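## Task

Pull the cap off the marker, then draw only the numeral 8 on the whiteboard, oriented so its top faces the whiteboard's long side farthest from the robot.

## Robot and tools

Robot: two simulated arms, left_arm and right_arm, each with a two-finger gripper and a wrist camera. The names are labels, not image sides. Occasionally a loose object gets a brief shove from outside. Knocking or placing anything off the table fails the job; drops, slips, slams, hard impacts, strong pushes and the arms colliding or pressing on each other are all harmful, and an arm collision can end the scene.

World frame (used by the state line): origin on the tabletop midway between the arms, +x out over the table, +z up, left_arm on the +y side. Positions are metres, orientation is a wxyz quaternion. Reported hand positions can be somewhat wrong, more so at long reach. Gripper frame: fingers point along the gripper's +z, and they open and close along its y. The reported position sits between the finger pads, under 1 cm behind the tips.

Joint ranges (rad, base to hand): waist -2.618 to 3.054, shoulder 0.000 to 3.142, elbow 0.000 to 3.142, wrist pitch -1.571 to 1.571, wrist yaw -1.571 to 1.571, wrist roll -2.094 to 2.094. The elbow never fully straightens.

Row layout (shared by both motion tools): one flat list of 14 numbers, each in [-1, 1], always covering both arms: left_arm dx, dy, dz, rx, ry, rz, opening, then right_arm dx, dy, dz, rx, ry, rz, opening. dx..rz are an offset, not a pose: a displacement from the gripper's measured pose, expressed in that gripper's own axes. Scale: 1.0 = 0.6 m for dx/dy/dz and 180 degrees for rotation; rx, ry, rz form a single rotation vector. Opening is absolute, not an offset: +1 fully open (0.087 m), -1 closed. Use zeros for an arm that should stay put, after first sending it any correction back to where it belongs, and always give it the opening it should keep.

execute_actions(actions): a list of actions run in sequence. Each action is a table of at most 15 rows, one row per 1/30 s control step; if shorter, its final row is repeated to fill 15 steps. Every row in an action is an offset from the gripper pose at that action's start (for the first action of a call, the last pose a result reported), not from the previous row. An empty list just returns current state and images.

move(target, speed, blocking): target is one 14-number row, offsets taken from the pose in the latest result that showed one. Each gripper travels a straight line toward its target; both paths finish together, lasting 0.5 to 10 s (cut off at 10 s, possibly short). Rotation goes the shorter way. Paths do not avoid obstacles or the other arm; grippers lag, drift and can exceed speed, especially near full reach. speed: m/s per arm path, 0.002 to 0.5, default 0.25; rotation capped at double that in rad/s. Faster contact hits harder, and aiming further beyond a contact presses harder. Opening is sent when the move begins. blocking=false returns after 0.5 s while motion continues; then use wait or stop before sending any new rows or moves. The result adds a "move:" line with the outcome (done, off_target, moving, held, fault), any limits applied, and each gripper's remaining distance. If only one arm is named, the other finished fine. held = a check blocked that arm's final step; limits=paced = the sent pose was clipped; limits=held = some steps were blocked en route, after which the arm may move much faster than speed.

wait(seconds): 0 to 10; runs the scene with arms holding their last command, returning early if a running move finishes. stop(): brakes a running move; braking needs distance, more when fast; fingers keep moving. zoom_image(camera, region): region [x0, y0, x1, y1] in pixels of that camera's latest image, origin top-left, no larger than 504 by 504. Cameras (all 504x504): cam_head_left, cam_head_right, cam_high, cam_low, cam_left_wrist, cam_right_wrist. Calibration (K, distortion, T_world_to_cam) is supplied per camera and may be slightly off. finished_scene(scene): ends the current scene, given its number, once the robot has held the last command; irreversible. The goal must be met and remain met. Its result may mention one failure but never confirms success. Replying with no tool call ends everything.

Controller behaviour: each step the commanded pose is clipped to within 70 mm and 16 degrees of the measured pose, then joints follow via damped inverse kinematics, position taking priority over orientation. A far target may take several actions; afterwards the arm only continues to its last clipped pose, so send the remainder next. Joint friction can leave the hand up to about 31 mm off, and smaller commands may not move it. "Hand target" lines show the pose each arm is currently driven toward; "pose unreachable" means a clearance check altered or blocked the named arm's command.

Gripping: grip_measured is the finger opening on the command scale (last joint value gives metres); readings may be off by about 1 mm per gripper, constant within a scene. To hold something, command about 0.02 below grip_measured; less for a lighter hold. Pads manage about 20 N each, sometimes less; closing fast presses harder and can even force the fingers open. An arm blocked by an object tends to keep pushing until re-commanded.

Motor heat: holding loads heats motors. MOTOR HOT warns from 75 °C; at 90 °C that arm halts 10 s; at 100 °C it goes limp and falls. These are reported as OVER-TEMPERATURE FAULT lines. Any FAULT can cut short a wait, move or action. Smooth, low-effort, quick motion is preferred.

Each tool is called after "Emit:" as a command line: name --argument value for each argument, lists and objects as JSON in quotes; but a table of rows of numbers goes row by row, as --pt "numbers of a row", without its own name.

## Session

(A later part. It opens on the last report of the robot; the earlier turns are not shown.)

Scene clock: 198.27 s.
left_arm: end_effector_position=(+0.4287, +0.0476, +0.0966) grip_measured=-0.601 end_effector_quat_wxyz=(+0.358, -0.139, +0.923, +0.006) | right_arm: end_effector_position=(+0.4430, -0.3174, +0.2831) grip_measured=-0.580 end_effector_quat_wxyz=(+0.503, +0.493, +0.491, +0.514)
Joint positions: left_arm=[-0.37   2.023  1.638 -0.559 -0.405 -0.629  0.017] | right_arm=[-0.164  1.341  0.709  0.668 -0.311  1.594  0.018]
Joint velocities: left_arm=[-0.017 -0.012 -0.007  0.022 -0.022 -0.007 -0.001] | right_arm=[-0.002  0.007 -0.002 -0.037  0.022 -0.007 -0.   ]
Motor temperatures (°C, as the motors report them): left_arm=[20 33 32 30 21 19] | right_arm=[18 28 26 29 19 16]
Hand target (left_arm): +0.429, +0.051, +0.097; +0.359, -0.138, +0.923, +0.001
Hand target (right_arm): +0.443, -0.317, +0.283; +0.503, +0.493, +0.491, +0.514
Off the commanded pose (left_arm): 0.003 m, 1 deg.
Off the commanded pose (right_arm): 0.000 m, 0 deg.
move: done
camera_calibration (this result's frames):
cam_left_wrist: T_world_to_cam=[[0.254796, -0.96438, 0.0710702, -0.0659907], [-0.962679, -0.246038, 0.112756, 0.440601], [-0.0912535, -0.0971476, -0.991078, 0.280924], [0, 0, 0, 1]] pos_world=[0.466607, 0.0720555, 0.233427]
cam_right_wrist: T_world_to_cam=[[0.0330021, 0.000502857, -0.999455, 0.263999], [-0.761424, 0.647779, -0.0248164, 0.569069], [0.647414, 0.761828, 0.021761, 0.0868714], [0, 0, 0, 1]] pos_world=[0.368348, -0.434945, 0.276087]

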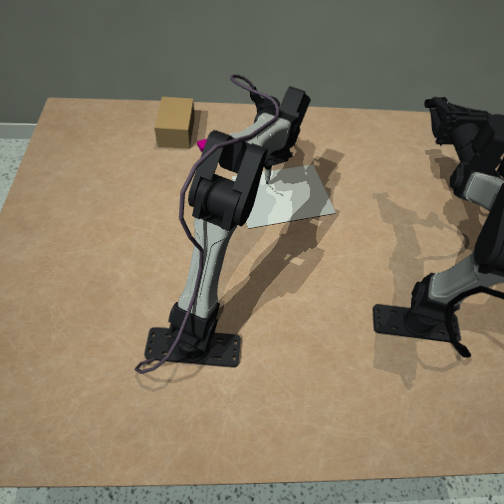

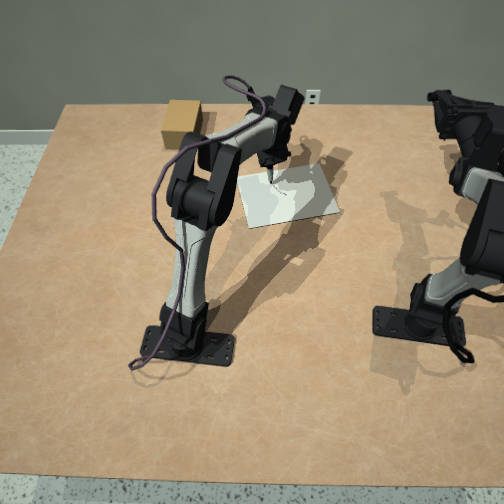

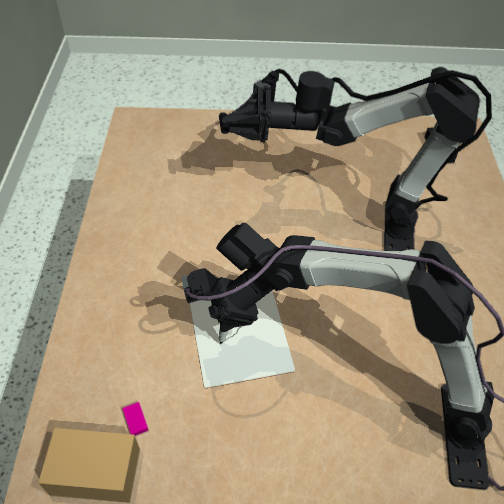

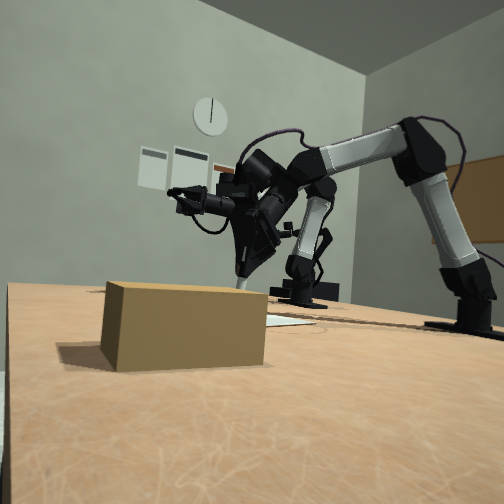

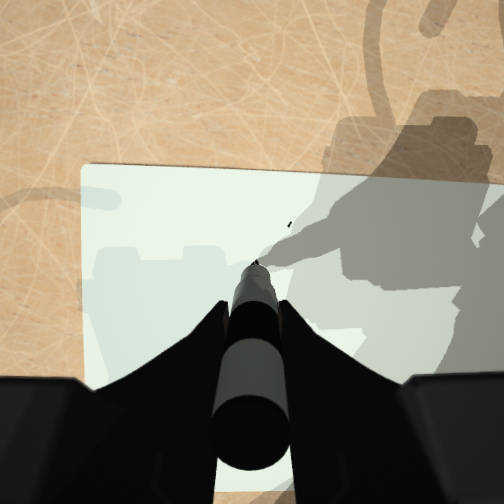

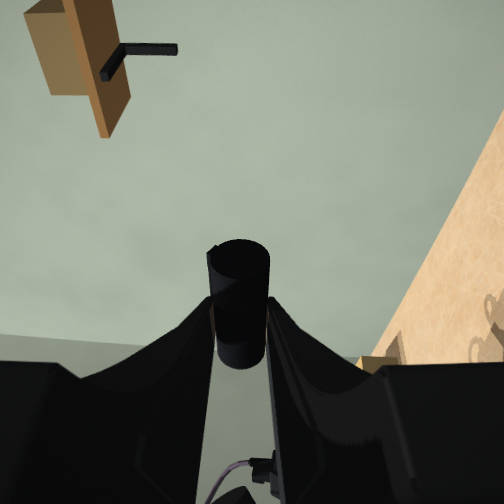

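Emit:
execute_actions --actions '[[[0.018,0.002,0.02,0,0.004,0,-0.68,0,0,0,0,0,0,-0.63]],[[0.012,-0.010,0.034,-0.006,0.012,0,-0.68,0,0,0,0,0,0,-0.63]],[[0.012,-0.010,0.034,-0.006,0.012,0,-0.68,0,0,0,0,0,0,-0.63]]]'

Emit:
zoom_image --camera "cam_high" --region '[180, 270, 300, 390]'

Scene clock: 205.23 s.
left_arm: end_effector_position=(+0.4582, +0.0338, +0.0928) grip_measured=-0.601 end_effector_quat_wxyz=(+0.371, -0.148, +0.917, -0.001) | right_arm: end_effector_position=(+0.4430, -0.3174, +0.2831) grip_measured=-0.580 end_effector_quat_wxyz=(+0.503, +0.493, +0.491, +0.514)
Joint positions: left_arm=[-0.37   2.132  1.773 -0.554 -0.412 -0.641  0.017] | right_arm=[-0.164  1.341  0.709  0.668 -0.311  1.594  0.018]
Joint velocities: left_arm=[ 0.002 -0.022 -0.002 -0.007  0.007 -0.095 -0.001] | right_arm=[-0.012  0.002 -0.007  0.037 -0.022 -0.066 -0.001]
Motor temperatures (°C, as the motors report them): left_arm=[20 34 31 30 21 19] | right_arm=[18 28 26 30 19 16]
Hand target (left_arm): +0.453, +0.035, +0.074; +0.346, -0.147, +0.927, +0.008
Hand target (right_arm): +0.443, -0.317, +0.283; +0.503, +0.493, +0.491, +0.514
Off the commanded pose (left_arm): 0.020 m, 3 deg.
Off the commanded pose (right_arm): 0.000 m, 0 deg.
camera_calibration (this result's frames):
cam_left_wrist: T_world_to_cam=[[0.264518, -0.959748, 0.0944124, -0.0933524], [-0.962552, -0.256721, 0.0871123, 0.468793], [-0.0593683, -0.11392, -0.991715, 0.264591], [0, 0, 0, 1]] pos_world=[0.491639, 0.0608962, 0.230375]
cam_right_wrist: T_world_to_cam=[[0.0330021, 0.000502857, -0.999455, 0.263999], [-0.761424, 0.647779, -0.0248164, 0.569069], [0.647414, 0.761828, 0.021761, 0.0868714], [0, 0, 0, 1]] pos_world=[0.368348, -0.434945, 0.276087]

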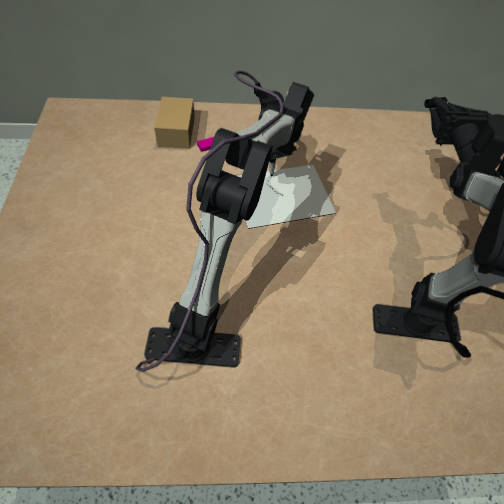

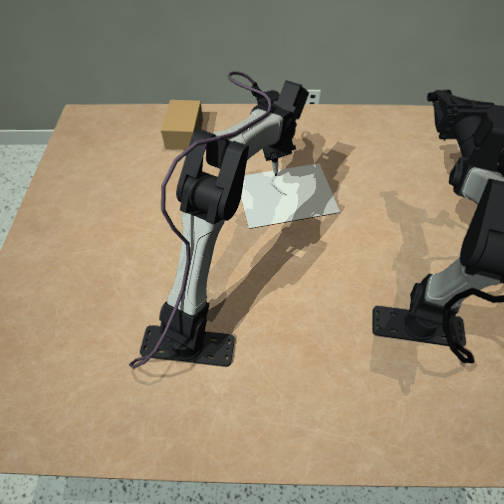

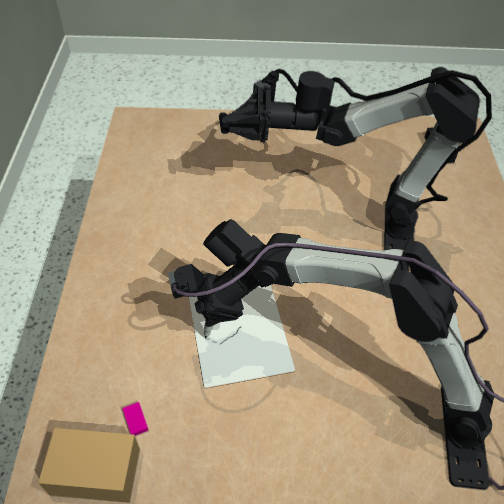

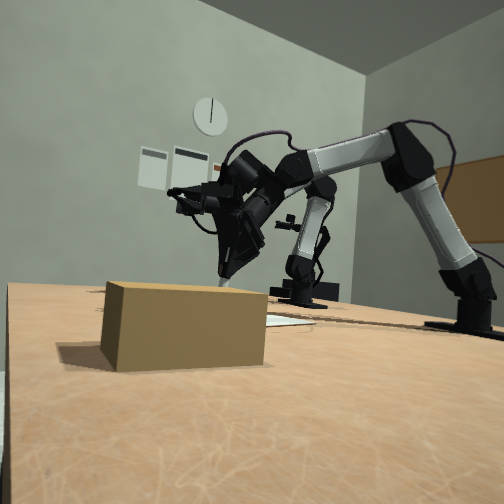

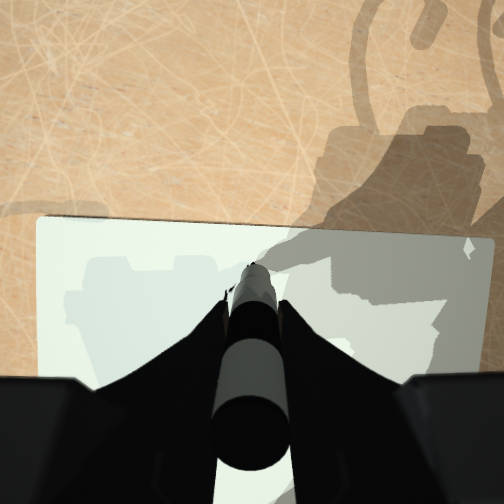

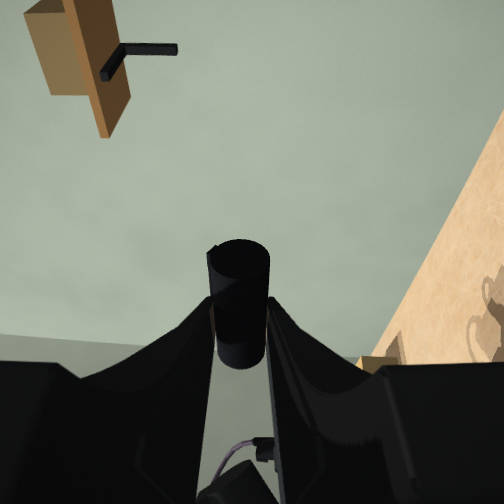

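Region (180, 270, 300, 390) of cam_high's 504x504 image, scaled by 4.200, with more detail than that image has.

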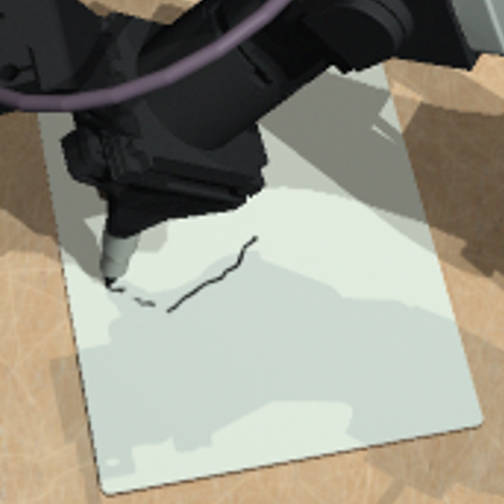

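Emit:
execute_actions --actions '[[[0.024,0.009,0.012,-0.006,0.015,0,-0.68,0,0,0,0,0,0,-0.63],[0.026,0.012,0.008,-0.006,0.015,0,-0.68,0,0,0,0,0,0,-0.63],[0.028,0.015,0.005,-0.006,0.015,0,-0.68,0,0,0,0,0,0,-0.63],[0.030,0.018,0.002,-0.006,0.015,0,-0.68,0,0,0,0,0,0,-0.63],[0.032,0.021,-0.001,-0.006,0.015,0,-0.68,0,0,0,0,0,0,-0.63],[0.034,0.024,-0.004,-0.006,0.015,0,-0.68,0,0,0,0,0,0,-0.63],[0.036,0.027,-0.007,-0.006,0.015,0,-0.68,0,0,0,0,0,0,-0.63],[0.038,0.030,-0.010,-0.006,0.015,0,-0.68,0,0,0,0,0,0,-0.63],[0.040,0.033,-0.013,-0.006,0.015,0,-0.68,0,0,0,0,0,0,-0.63],[0.042,0.036,-0.016,-0.006,0.015,0,-0.68,0,0,0,0,0,0,-0.63],[0.044,0.039,-0.019,-0.006,0.015,0,-0.68,0,0,0,0,0,0,-0.63],[0.046,0.041,-0.021,-0.006,0.015,0,-0.68,0,0,0,0,0,0,-0.63]]]'

Emit:
wait --seconds 0.3

Emit:
zoom_image --camera "cam_high" --region '[180, 270, 300, 390]'

Scene clock: 217.03 s.
left_arm: end_effector_position=(+0.4333, +0.0456, +0.0923) grip_measured=-0.601 end_effector_quat_wxyz=(+0.364, -0.153, +0.919, +0.001) | right_arm: end_effector_position=(+0.4430, -0.3174, +0.2831) grip_measured=-0.580 end_effector_quat_wxyz=(+0.503, +0.493, +0.491, +0.514)
Joint positions: left_arm=[-0.37   2.034  1.63  -0.527 -0.412 -0.655  0.017] | right_arm=[-0.164  1.341  0.709  0.668 -0.311  1.594  0.018]
Joint velocities: left_arm=[ 0.002 -0.061 -0.115  0.066  0.037 -0.037 -0.   ] | right_arm=[-0.002 -0.022  0.002  0.037  0.022  0.022 -0.   ]
Motor temperatures (°C, as the motors report them): left_arm=[20 34 32 30 21 19] | right_arm=[18 28 27 30 19 16]
Hand target (left_arm): +0.424, +0.048, +0.081; +0.347, -0.151, +0.925, +0.004
Hand target (right_arm): +0.443, -0.317, +0.283; +0.503, +0.493, +0.491, +0.514
Off the commanded pose (left_arm): 0.015 m, 2 deg.
Off the commanded pose (right_arm): 0.000 m, 0 deg.
camera_calibration (this result's frames):
cam_left_wrist: T_world_to_cam=[[0.276069, -0.95666, 0.0926719, -0.0803084], [-0.958397, -0.266722, 0.101664, 0.445243], [-0.0725406, -0.116883, -0.990493, 0.269609], [0, 0, 0, 1]] pos_world=[0.468448, 0.0734408, 0.229223]
cam_right_wrist: T_world_to_cam=[[0.0330021, 0.000502857, -0.999455, 0.263999], [-0.761424, 0.647779, -0.0248164, 0.569069], [0.647414, 0.761828, 0.021761, 0.0868714], [0, 0, 0, 1]] pos_world=[0.368348, -0.434945, 0.276087]

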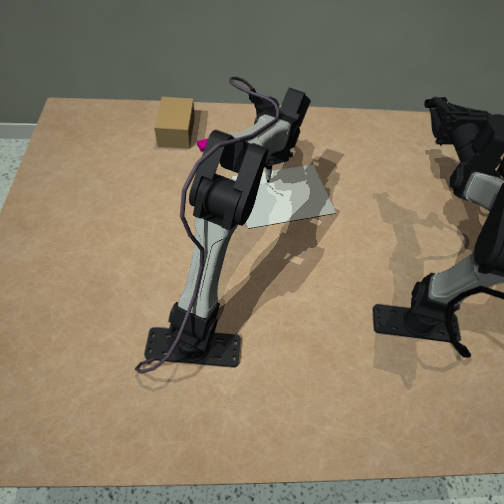

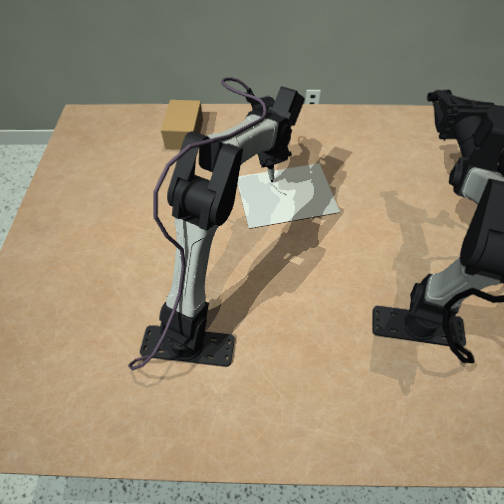

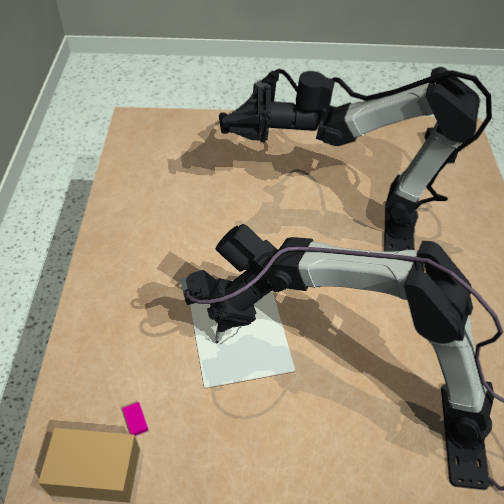

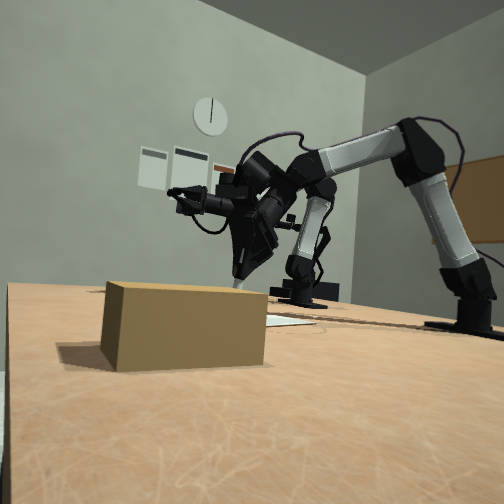

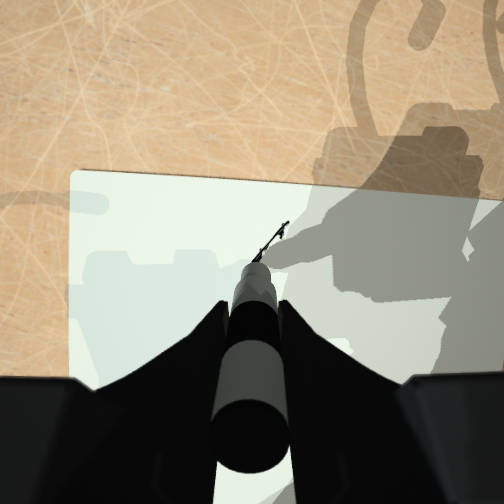

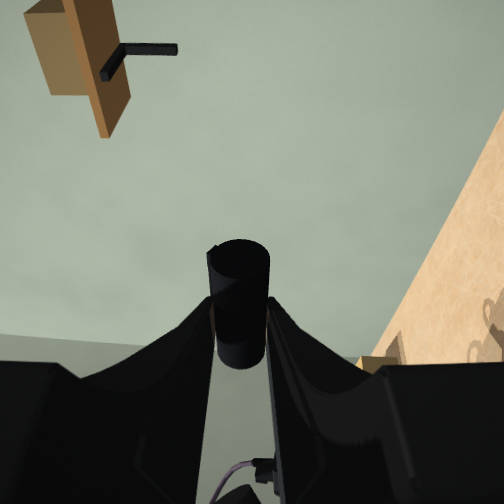

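Scene clock: 217.33 s.
left_arm: end_effector_position=(+0.4334, +0.0456, +0.0923) grip_measured=-0.601 end_effector_quat_wxyz=(+0.365, -0.153, +0.918, +0.000) | right_arm: end_effector_position=(+0.4430, -0.3174, +0.2831) grip_measured=-0.580 end_effector_quat_wxyz=(+0.503, +0.493, +0.491, +0.514)
Joint positions: left_arm=[-0.37   2.032  1.626 -0.523 -0.412 -0.655  0.017] | right_arm=[-0.164  1.341  0.709  0.668 -0.311  1.594  0.018]
Joint velocities: left_arm=[-0.012 -0.002 -0.002  0.037 -0.037 -0.051  0.001] | right_arm=[-0.002  0.002  0.007  0.022 -0.081 -0.022  0.001]
Motor temperatures (°C, as the motors report them): left_arm=[20 34 32 30 21 19] | right_arm=[18 28 27 30 19 16]
Hand target (left_arm): +0.424, +0.048, +0.081; +0.347, -0.151, +0.925, +0.004
Hand target (right_arm): +0.443, -0.317, +0.283; +0.503, +0.493, +0.491, +0.514
Off the commanded pose (left_arm): 0.015 m, 2 deg.
Off the commanded pose (right_arm): 0.000 m, 0 deg.
wait: 0.30 s; at rest by 0.17 s
camera_calibration (this result's frames):
cam_left_wrist: T_world_to_cam=[[0.275845, -0.956548, 0.0944734, -0.0804215], [-0.958637, -0.266601, 0.0996935, 0.445552], [-0.0701749, -0.118066, -0.990523, 0.268711], [0, 0, 0, 1]] pos_world=[0.468163, 0.0735832, 0.229344]
cam_right_wrist: T_world_to_cam=[[0.0330021, 0.000502857, -0.999455, 0.263999], [-0.761424, 0.647779, -0.0248164, 0.569069], [0.647414, 0.761828, 0.021761, 0.0868714], [0, 0, 0, 1]] pos_world=[0.368348, -0.434945, 0.276087]

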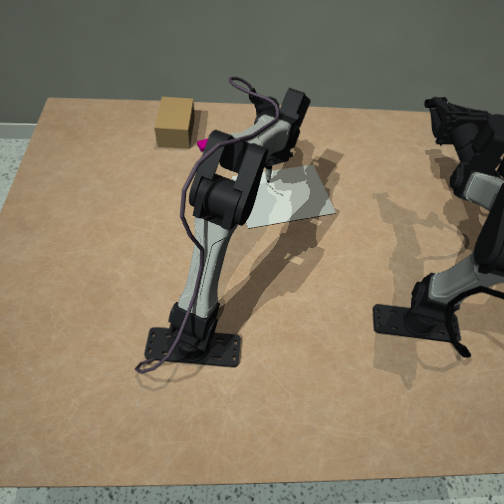

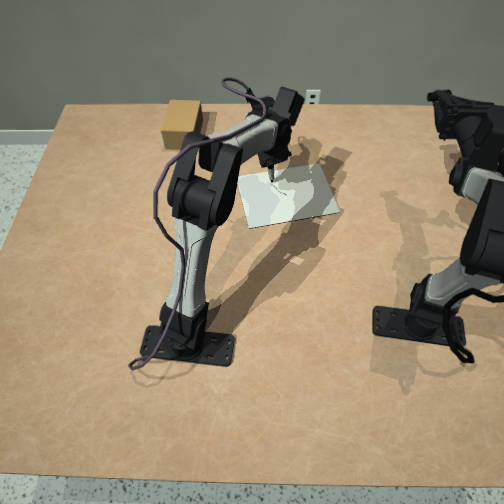

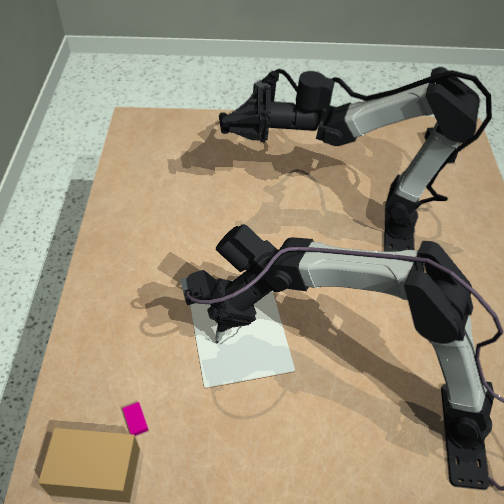

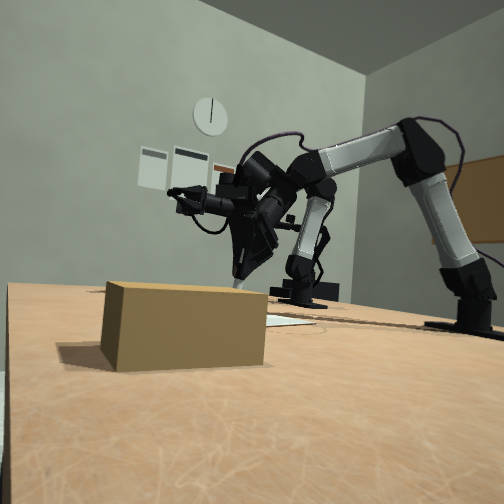

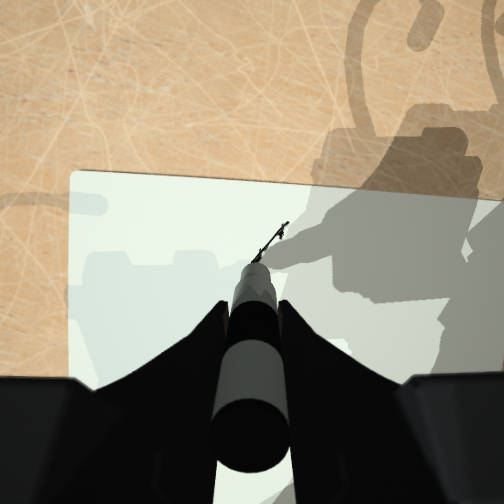

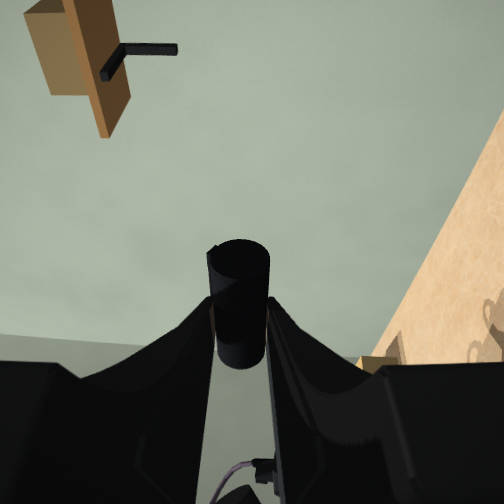

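Region (180, 270, 300, 390) of cam_high's 504x504 image, scaled by 4.200, with more detail than that image has.

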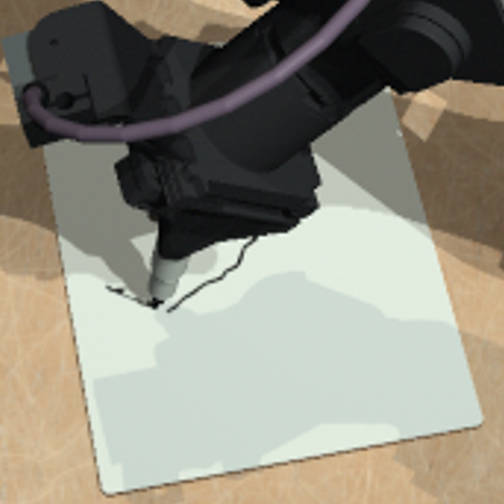

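Emit:
execute_actions --actions '[[[0.028,0.021,-0.004,-0.003,0.014,0.005,-0.68,0,0,0,0,0,0,-0.63]],[[0.013,-0.011,0.034,-0.004,0.017,0.005,-0.68,0,0,0,0,0,0,-0.63]],[[0.013,-0.011,0.034,-0.004,0.017,0.005,-0.68,0,0,0,0,0,0,-0.63]]]'

Emit:
zoom_image --camera "cam_high" --region '[180, 270, 300, 390]'

Scene clock: 227.30 s.
left_arm: end_effector_position=(+0.4586, +0.0300, +0.0931) grip_measured=-0.601 end_effector_quat_wxyz=(+0.369, -0.152, +0.917, -0.013) | right_arm: end_effector_position=(+0.4430, -0.3174, +0.2831) grip_measured=-0.580 end_effector_quat_wxyz=(+0.503, +0.493, +0.491, +0.514)
Joint positions: left_arm=[-0.369  2.13   1.769 -0.545 -0.392 -0.653  0.017] | right_arm=[-0.164  1.341  0.709  0.668 -0.311  1.594  0.018]
Joint velocities: left_arm=[-0.017 -0.027 -0.012 -0.037 -0.051 -0.066 -0.   ] | right_arm=[-0.022  0.012 -0.002  0.022 -0.066  0.007 -0.   ]
Motor temperatures (°C, as the motors report them): left_arm=[20 35 31 30 21 19] | right_arm=[18 28 27 30 19 16]
Hand target (left_arm): +0.452, +0.033, +0.074; +0.341, -0.147, +0.929, -0.002
Hand target (right_arm): +0.443, -0.317, +0.283; +0.503, +0.493, +0.491, +0.514
Off the commanded pose (left_arm): 0.021 m, 4 deg.
Off the commanded pose (right_arm): 0.000 m, 0 deg.
camera_calibration (this result's frames):
cam_left_wrist: T_world_to_cam=[[0.262589, -0.957467, 0.119599, -0.0986039], [-0.963129, -0.252561, 0.092706, 0.467807], [-0.0585569, -0.139533, -0.988485, 0.264563], [0, 0, 0, 1]] pos_world=[0.491943, 0.0606552, 0.229941]
cam_right_wrist: T_world_to_cam=[[0.0330021, 0.000502857, -0.999455, 0.263999], [-0.761424, 0.647779, -0.0248164, 0.569069], [0.647414, 0.761828, 0.021761, 0.0868714], [0, 0, 0, 1]] pos_world=[0.368348, -0.434945, 0.276087]

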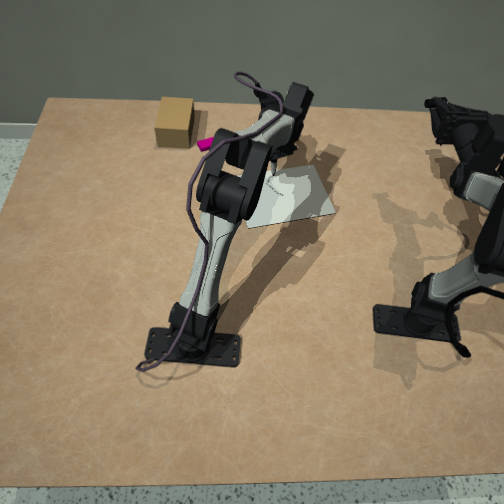

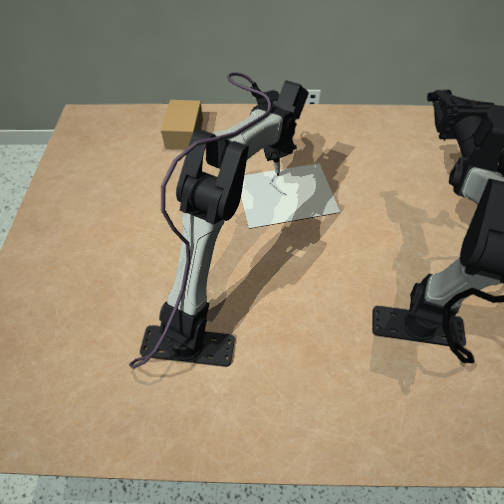

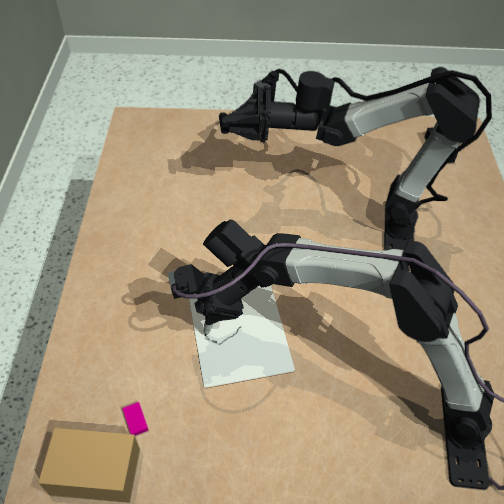

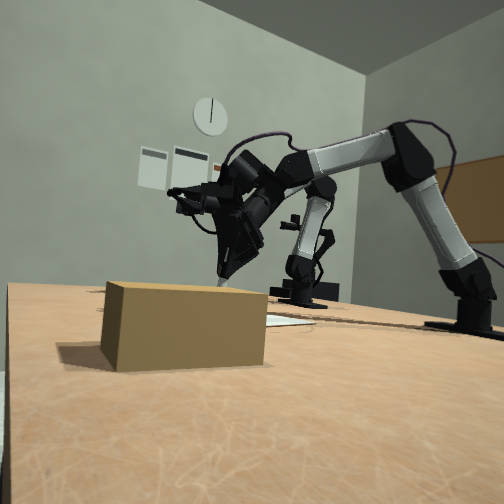

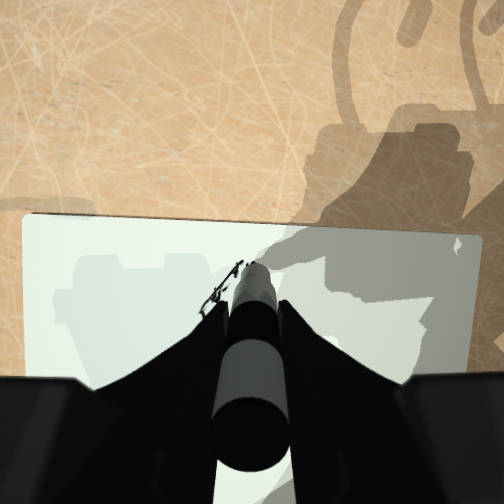

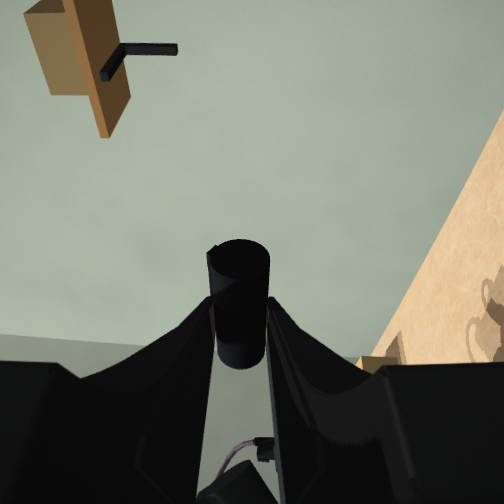

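Region (180, 270, 300, 390) of cam_high's 504x504 image, scaled by 4.200, with more detail than that image has.

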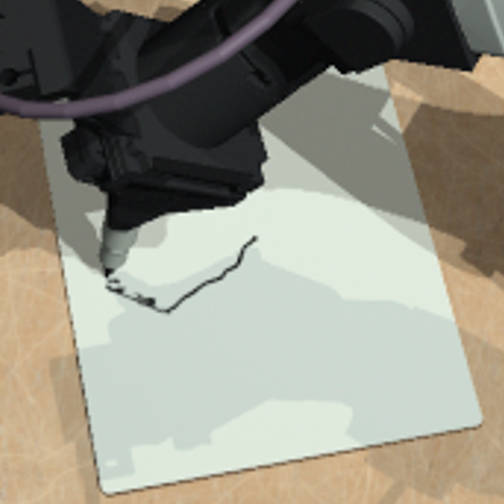

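Emit:
execute_actions --actions '[[[0.030,0.030,0.018,-0.008,0.02,0.005,-0.68,0,0,0,0,0,0,-0.63]],[[0.032,0.010,0.022,-0.008,0.02,0.005,-0.68,0,0,0,0,0,0,-0.63],[0.033,0.007,0.022,-0.008,0.02,0.005,-0.68,0,0,0,0,0,0,-0.63],[0.033,0.004,0.022,-0.008,0.02,0.005,-0.68,0,0,0,0,0,0,-0.63],[0.034,0.001,0.023,-0.008,0.02,0.005,-0.68,0,0,0,0,0,0,-0.63],[0.034,-0.002,0.023,-0.008,0.02,0.005,-0.68,0,0,0,0,0,0,-0.63],[0.034,-0.005,0.023,-0.008,0.02,0.005,-0.68,0,0,0,0,0,0,-0.63],[0.035,-0.008,0.023,-0.008,0.02,0.005,-0.68,0,0,0,0,0,0,-0.63],[0.035,-0.011,0.023,-0.008,0.02,0.005,-0.68,0,0,0,0,0,0,-0.63],[0.035,-0.014,0.024,-0.008,0.02,0.005,-0.68,0,0,0,0,0,0,-0.63],[0.036,-0.017,0.024,-0.008,0.02,0.005,-0.68,0,0,0,0,0,0,-0.63],[0.036,-0.020,0.024,-0.008,0.02,0.005,-0.68,0,0,0,0,0,0,-0.63],[0.037,-0.023,0.024,-0.008,0.02,0.005,-0.68,0,0,0,0,0,0,-0.63],[0.037,-0.026,0.024,-0.008,0.02,0.005,-0.68,0,0,0,0,0,0,-0.63],[0.037,-0.029,0.024,-0.008,0.02,0.005,-0.68,0,0,0,0,0,0,-0.63],[0.038,-0.032,0.024,-0.008,0.02,0.005,-0.68,0,0,0,0,0,0,-0.63]]]'

Emit:
wait --seconds 0.3

Emit:
zoom_image --camera "cam_high" --region '[180, 270, 300, 390]'

Scene clock: 242.43 s.
left_arm: end_effector_position=(+0.4706, +0.0170, +0.0931) grip_measured=-0.601 end_effector_quat_wxyz=(+0.368, -0.156, +0.916, -0.024) | right_arm: end_effector_position=(+0.4430, -0.3174, +0.2831) grip_measured=-0.580 end_effector_quat_wxyz=(+0.503, +0.493, +0.491, +0.514)
Joint positions: left_arm=[-0.375  2.192  1.866 -0.576 -0.38  -0.672  0.017] | right_arm=[-0.164  1.341  0.709  0.668 -0.311  1.594  0.018]
Joint velocities: left_arm=[-0.12   0.173  0.252 -0.095 -0.037 -0.11  -0.   ] | right_arm=[-0.002 -0.007  0.007 -0.007 -0.037 -0.066  0.001]
Motor temperatures (°C, as the motors report them): left_arm=[20 35 32 29 21 19] | right_arm=[18 28 27 31 19 16]
Hand target (left_arm): +0.459, +0.009, +0.070; +0.337, -0.150, +0.929, -0.011
Hand target (right_arm): +0.443, -0.317, +0.283; +0.503, +0.493, +0.491, +0.514
Off the commanded pose (left_arm): 0.027 m, 4 deg.
Off the commanded pose (right_arm): 0.000 m, 0 deg.
camera_calibration (this result's frames):
cam_left_wrist: T_world_to_cam=[[0.261798, -0.954547, 0.142481, -0.116044], [-0.963405, -0.249666, 0.0975586, 0.475686], [-0.0575518, -0.162807, -0.984978, 0.263045], [0, 0, 0, 1]] pos_world=[0.503797, 0.0508188, 0.229221]
cam_right_wrist: T_world_to_cam=[[0.0330021, 0.000502857, -0.999455, 0.263999], [-0.761424, 0.647779, -0.0248164, 0.569069], [0.647414, 0.761828, 0.021761, 0.0868714], [0, 0, 0, 1]] pos_world=[0.368348, -0.434945, 0.276087]

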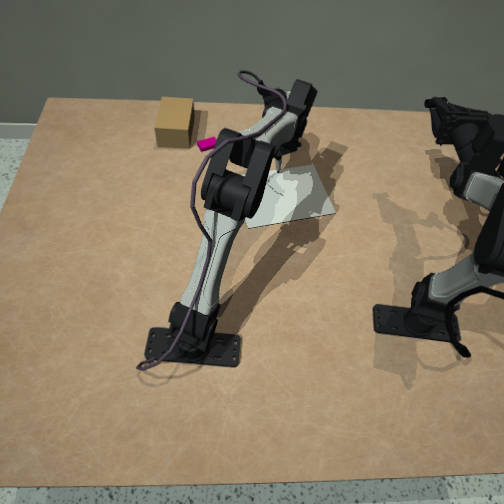

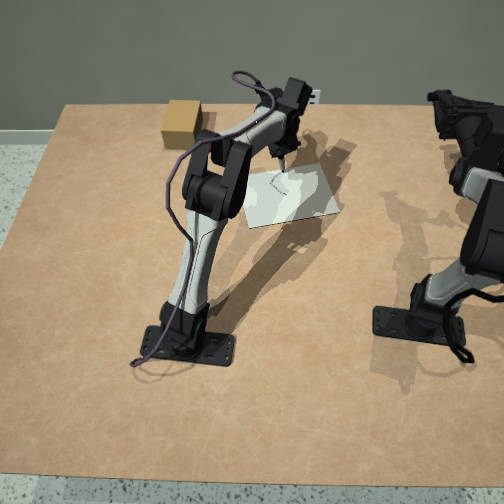

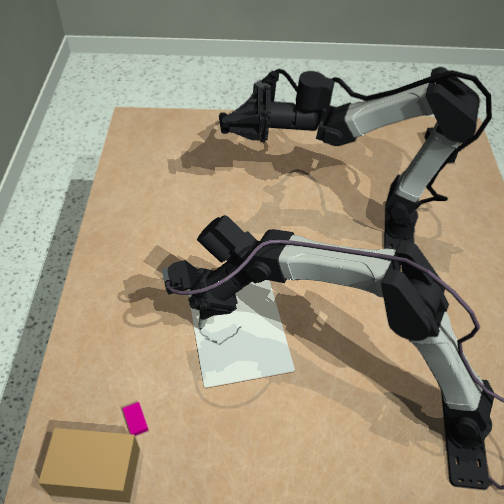

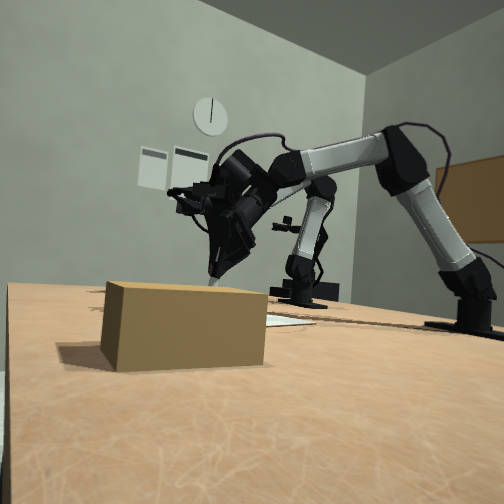

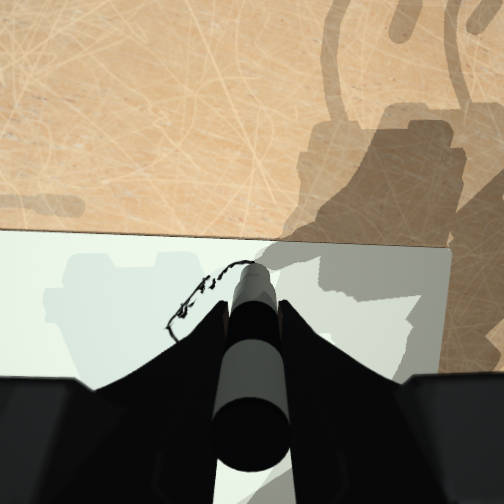

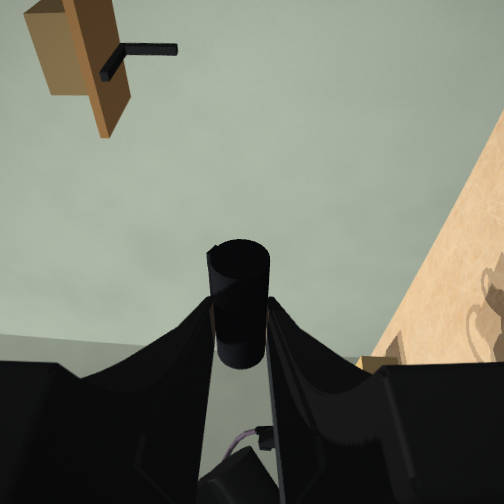

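Scene clock: 242.73 s.
left_arm: end_effector_position=(+0.4703, +0.0114, +0.0928) grip_measured=-0.601 end_effector_quat_wxyz=(+0.368, -0.156, +0.916, -0.025) | right_arm: end_effector_position=(+0.4430, -0.3174, +0.2831) grip_measured=-0.580 end_effector_quat_wxyz=(+0.503, +0.493, +0.491, +0.514)
Joint positions: left_arm=[-0.386  2.201  1.881 -0.583 -0.385 -0.681  0.017] | right_arm=[-0.164  1.341  0.709  0.668 -0.311  1.594  0.018]
Joint velocities: left_arm=[ 0.002 -0.007  0.002 -0.022  0.051  0.022 -0.   ] | right_arm=[-0.012  0.002 -0.012 -0.007  0.007  0.022  0.001]
Motor temperatures (°C, as the motors report them): left_arm=[20 35 32 29 21 19] | right_arm=[18 28 27 31 19 16]
Hand target (left_arm): +0.459, +0.009, +0.070; +0.337, -0.150, +0.929, -0.011
Hand target (right_arm): +0.443, -0.317, +0.283; +0.503, +0.493, +0.491, +0.514
Off the commanded pose (left_arm): 0.026 m, 4 deg.
Off the commanded pose (right_arm): 0.000 m, 0 deg.
wait: 0.30 s; at rest by 0.27 s
camera_calibration (this result's frames):
cam_left_wrist: T_world_to_cam=[[0.261472, -0.954335, 0.14449, -0.121266], [-0.963514, -0.2492, 0.0976714, 0.474003], [-0.0572044, -0.164756, -0.984674, 0.261656], [0, 0, 0, 1]] pos_world=[0.503384, 0.0455026, 0.228871]
cam_right_wrist: T_world_to_cam=[[0.0330021, 0.000502857, -0.999455, 0.263999], [-0.761424, 0.647779, -0.0248164, 0.569069], [0.647414, 0.761828, 0.021761, 0.0868714], [0, 0, 0, 1]] pos_world=[0.368348, -0.434945, 0.276087]

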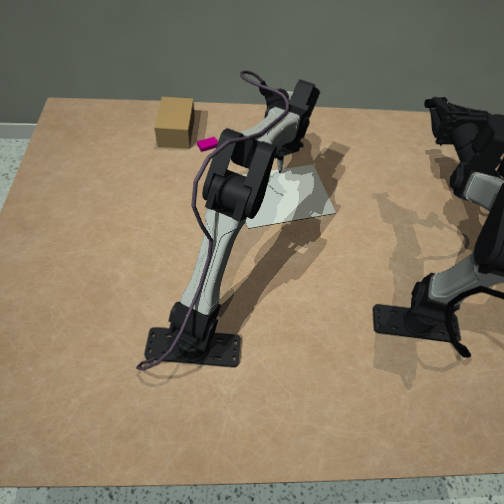

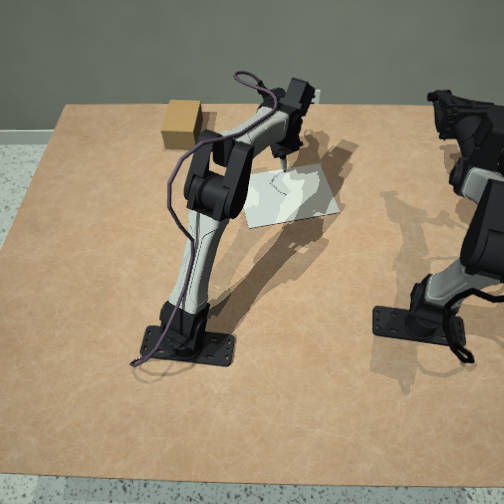

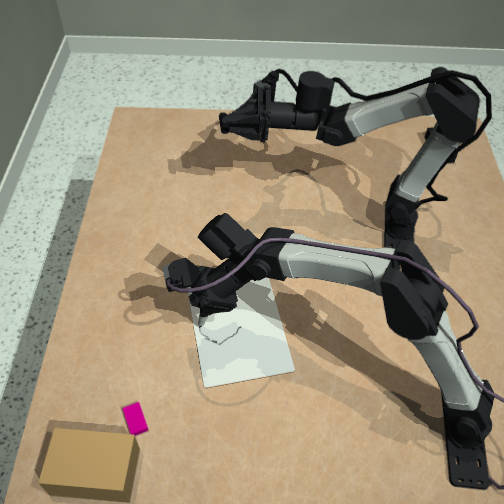

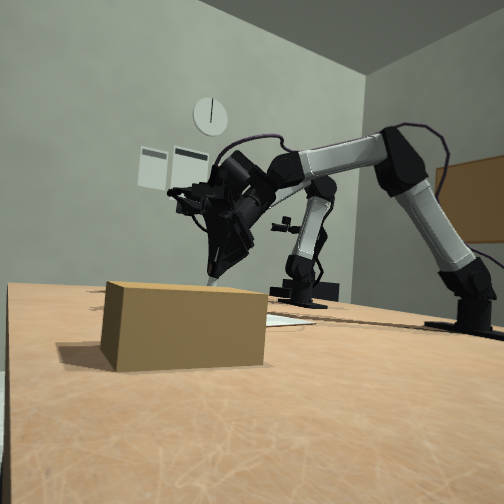

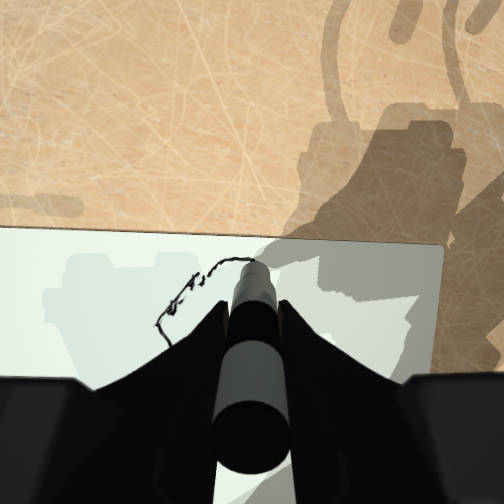

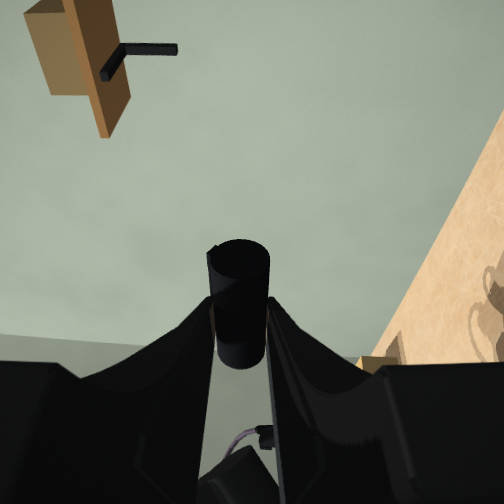

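Region (180, 270, 300, 390) of cam_high's 504x504 image, scaled by 4.200, with more detail than that image has.

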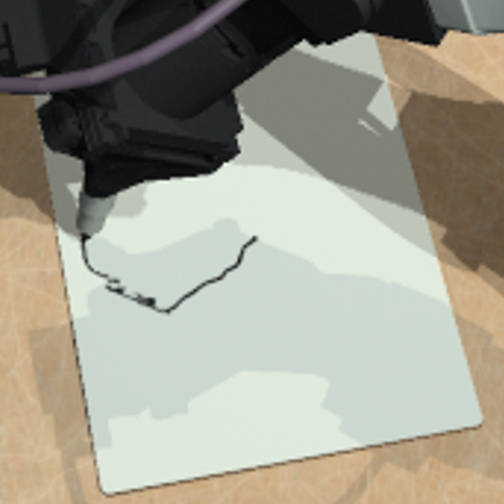

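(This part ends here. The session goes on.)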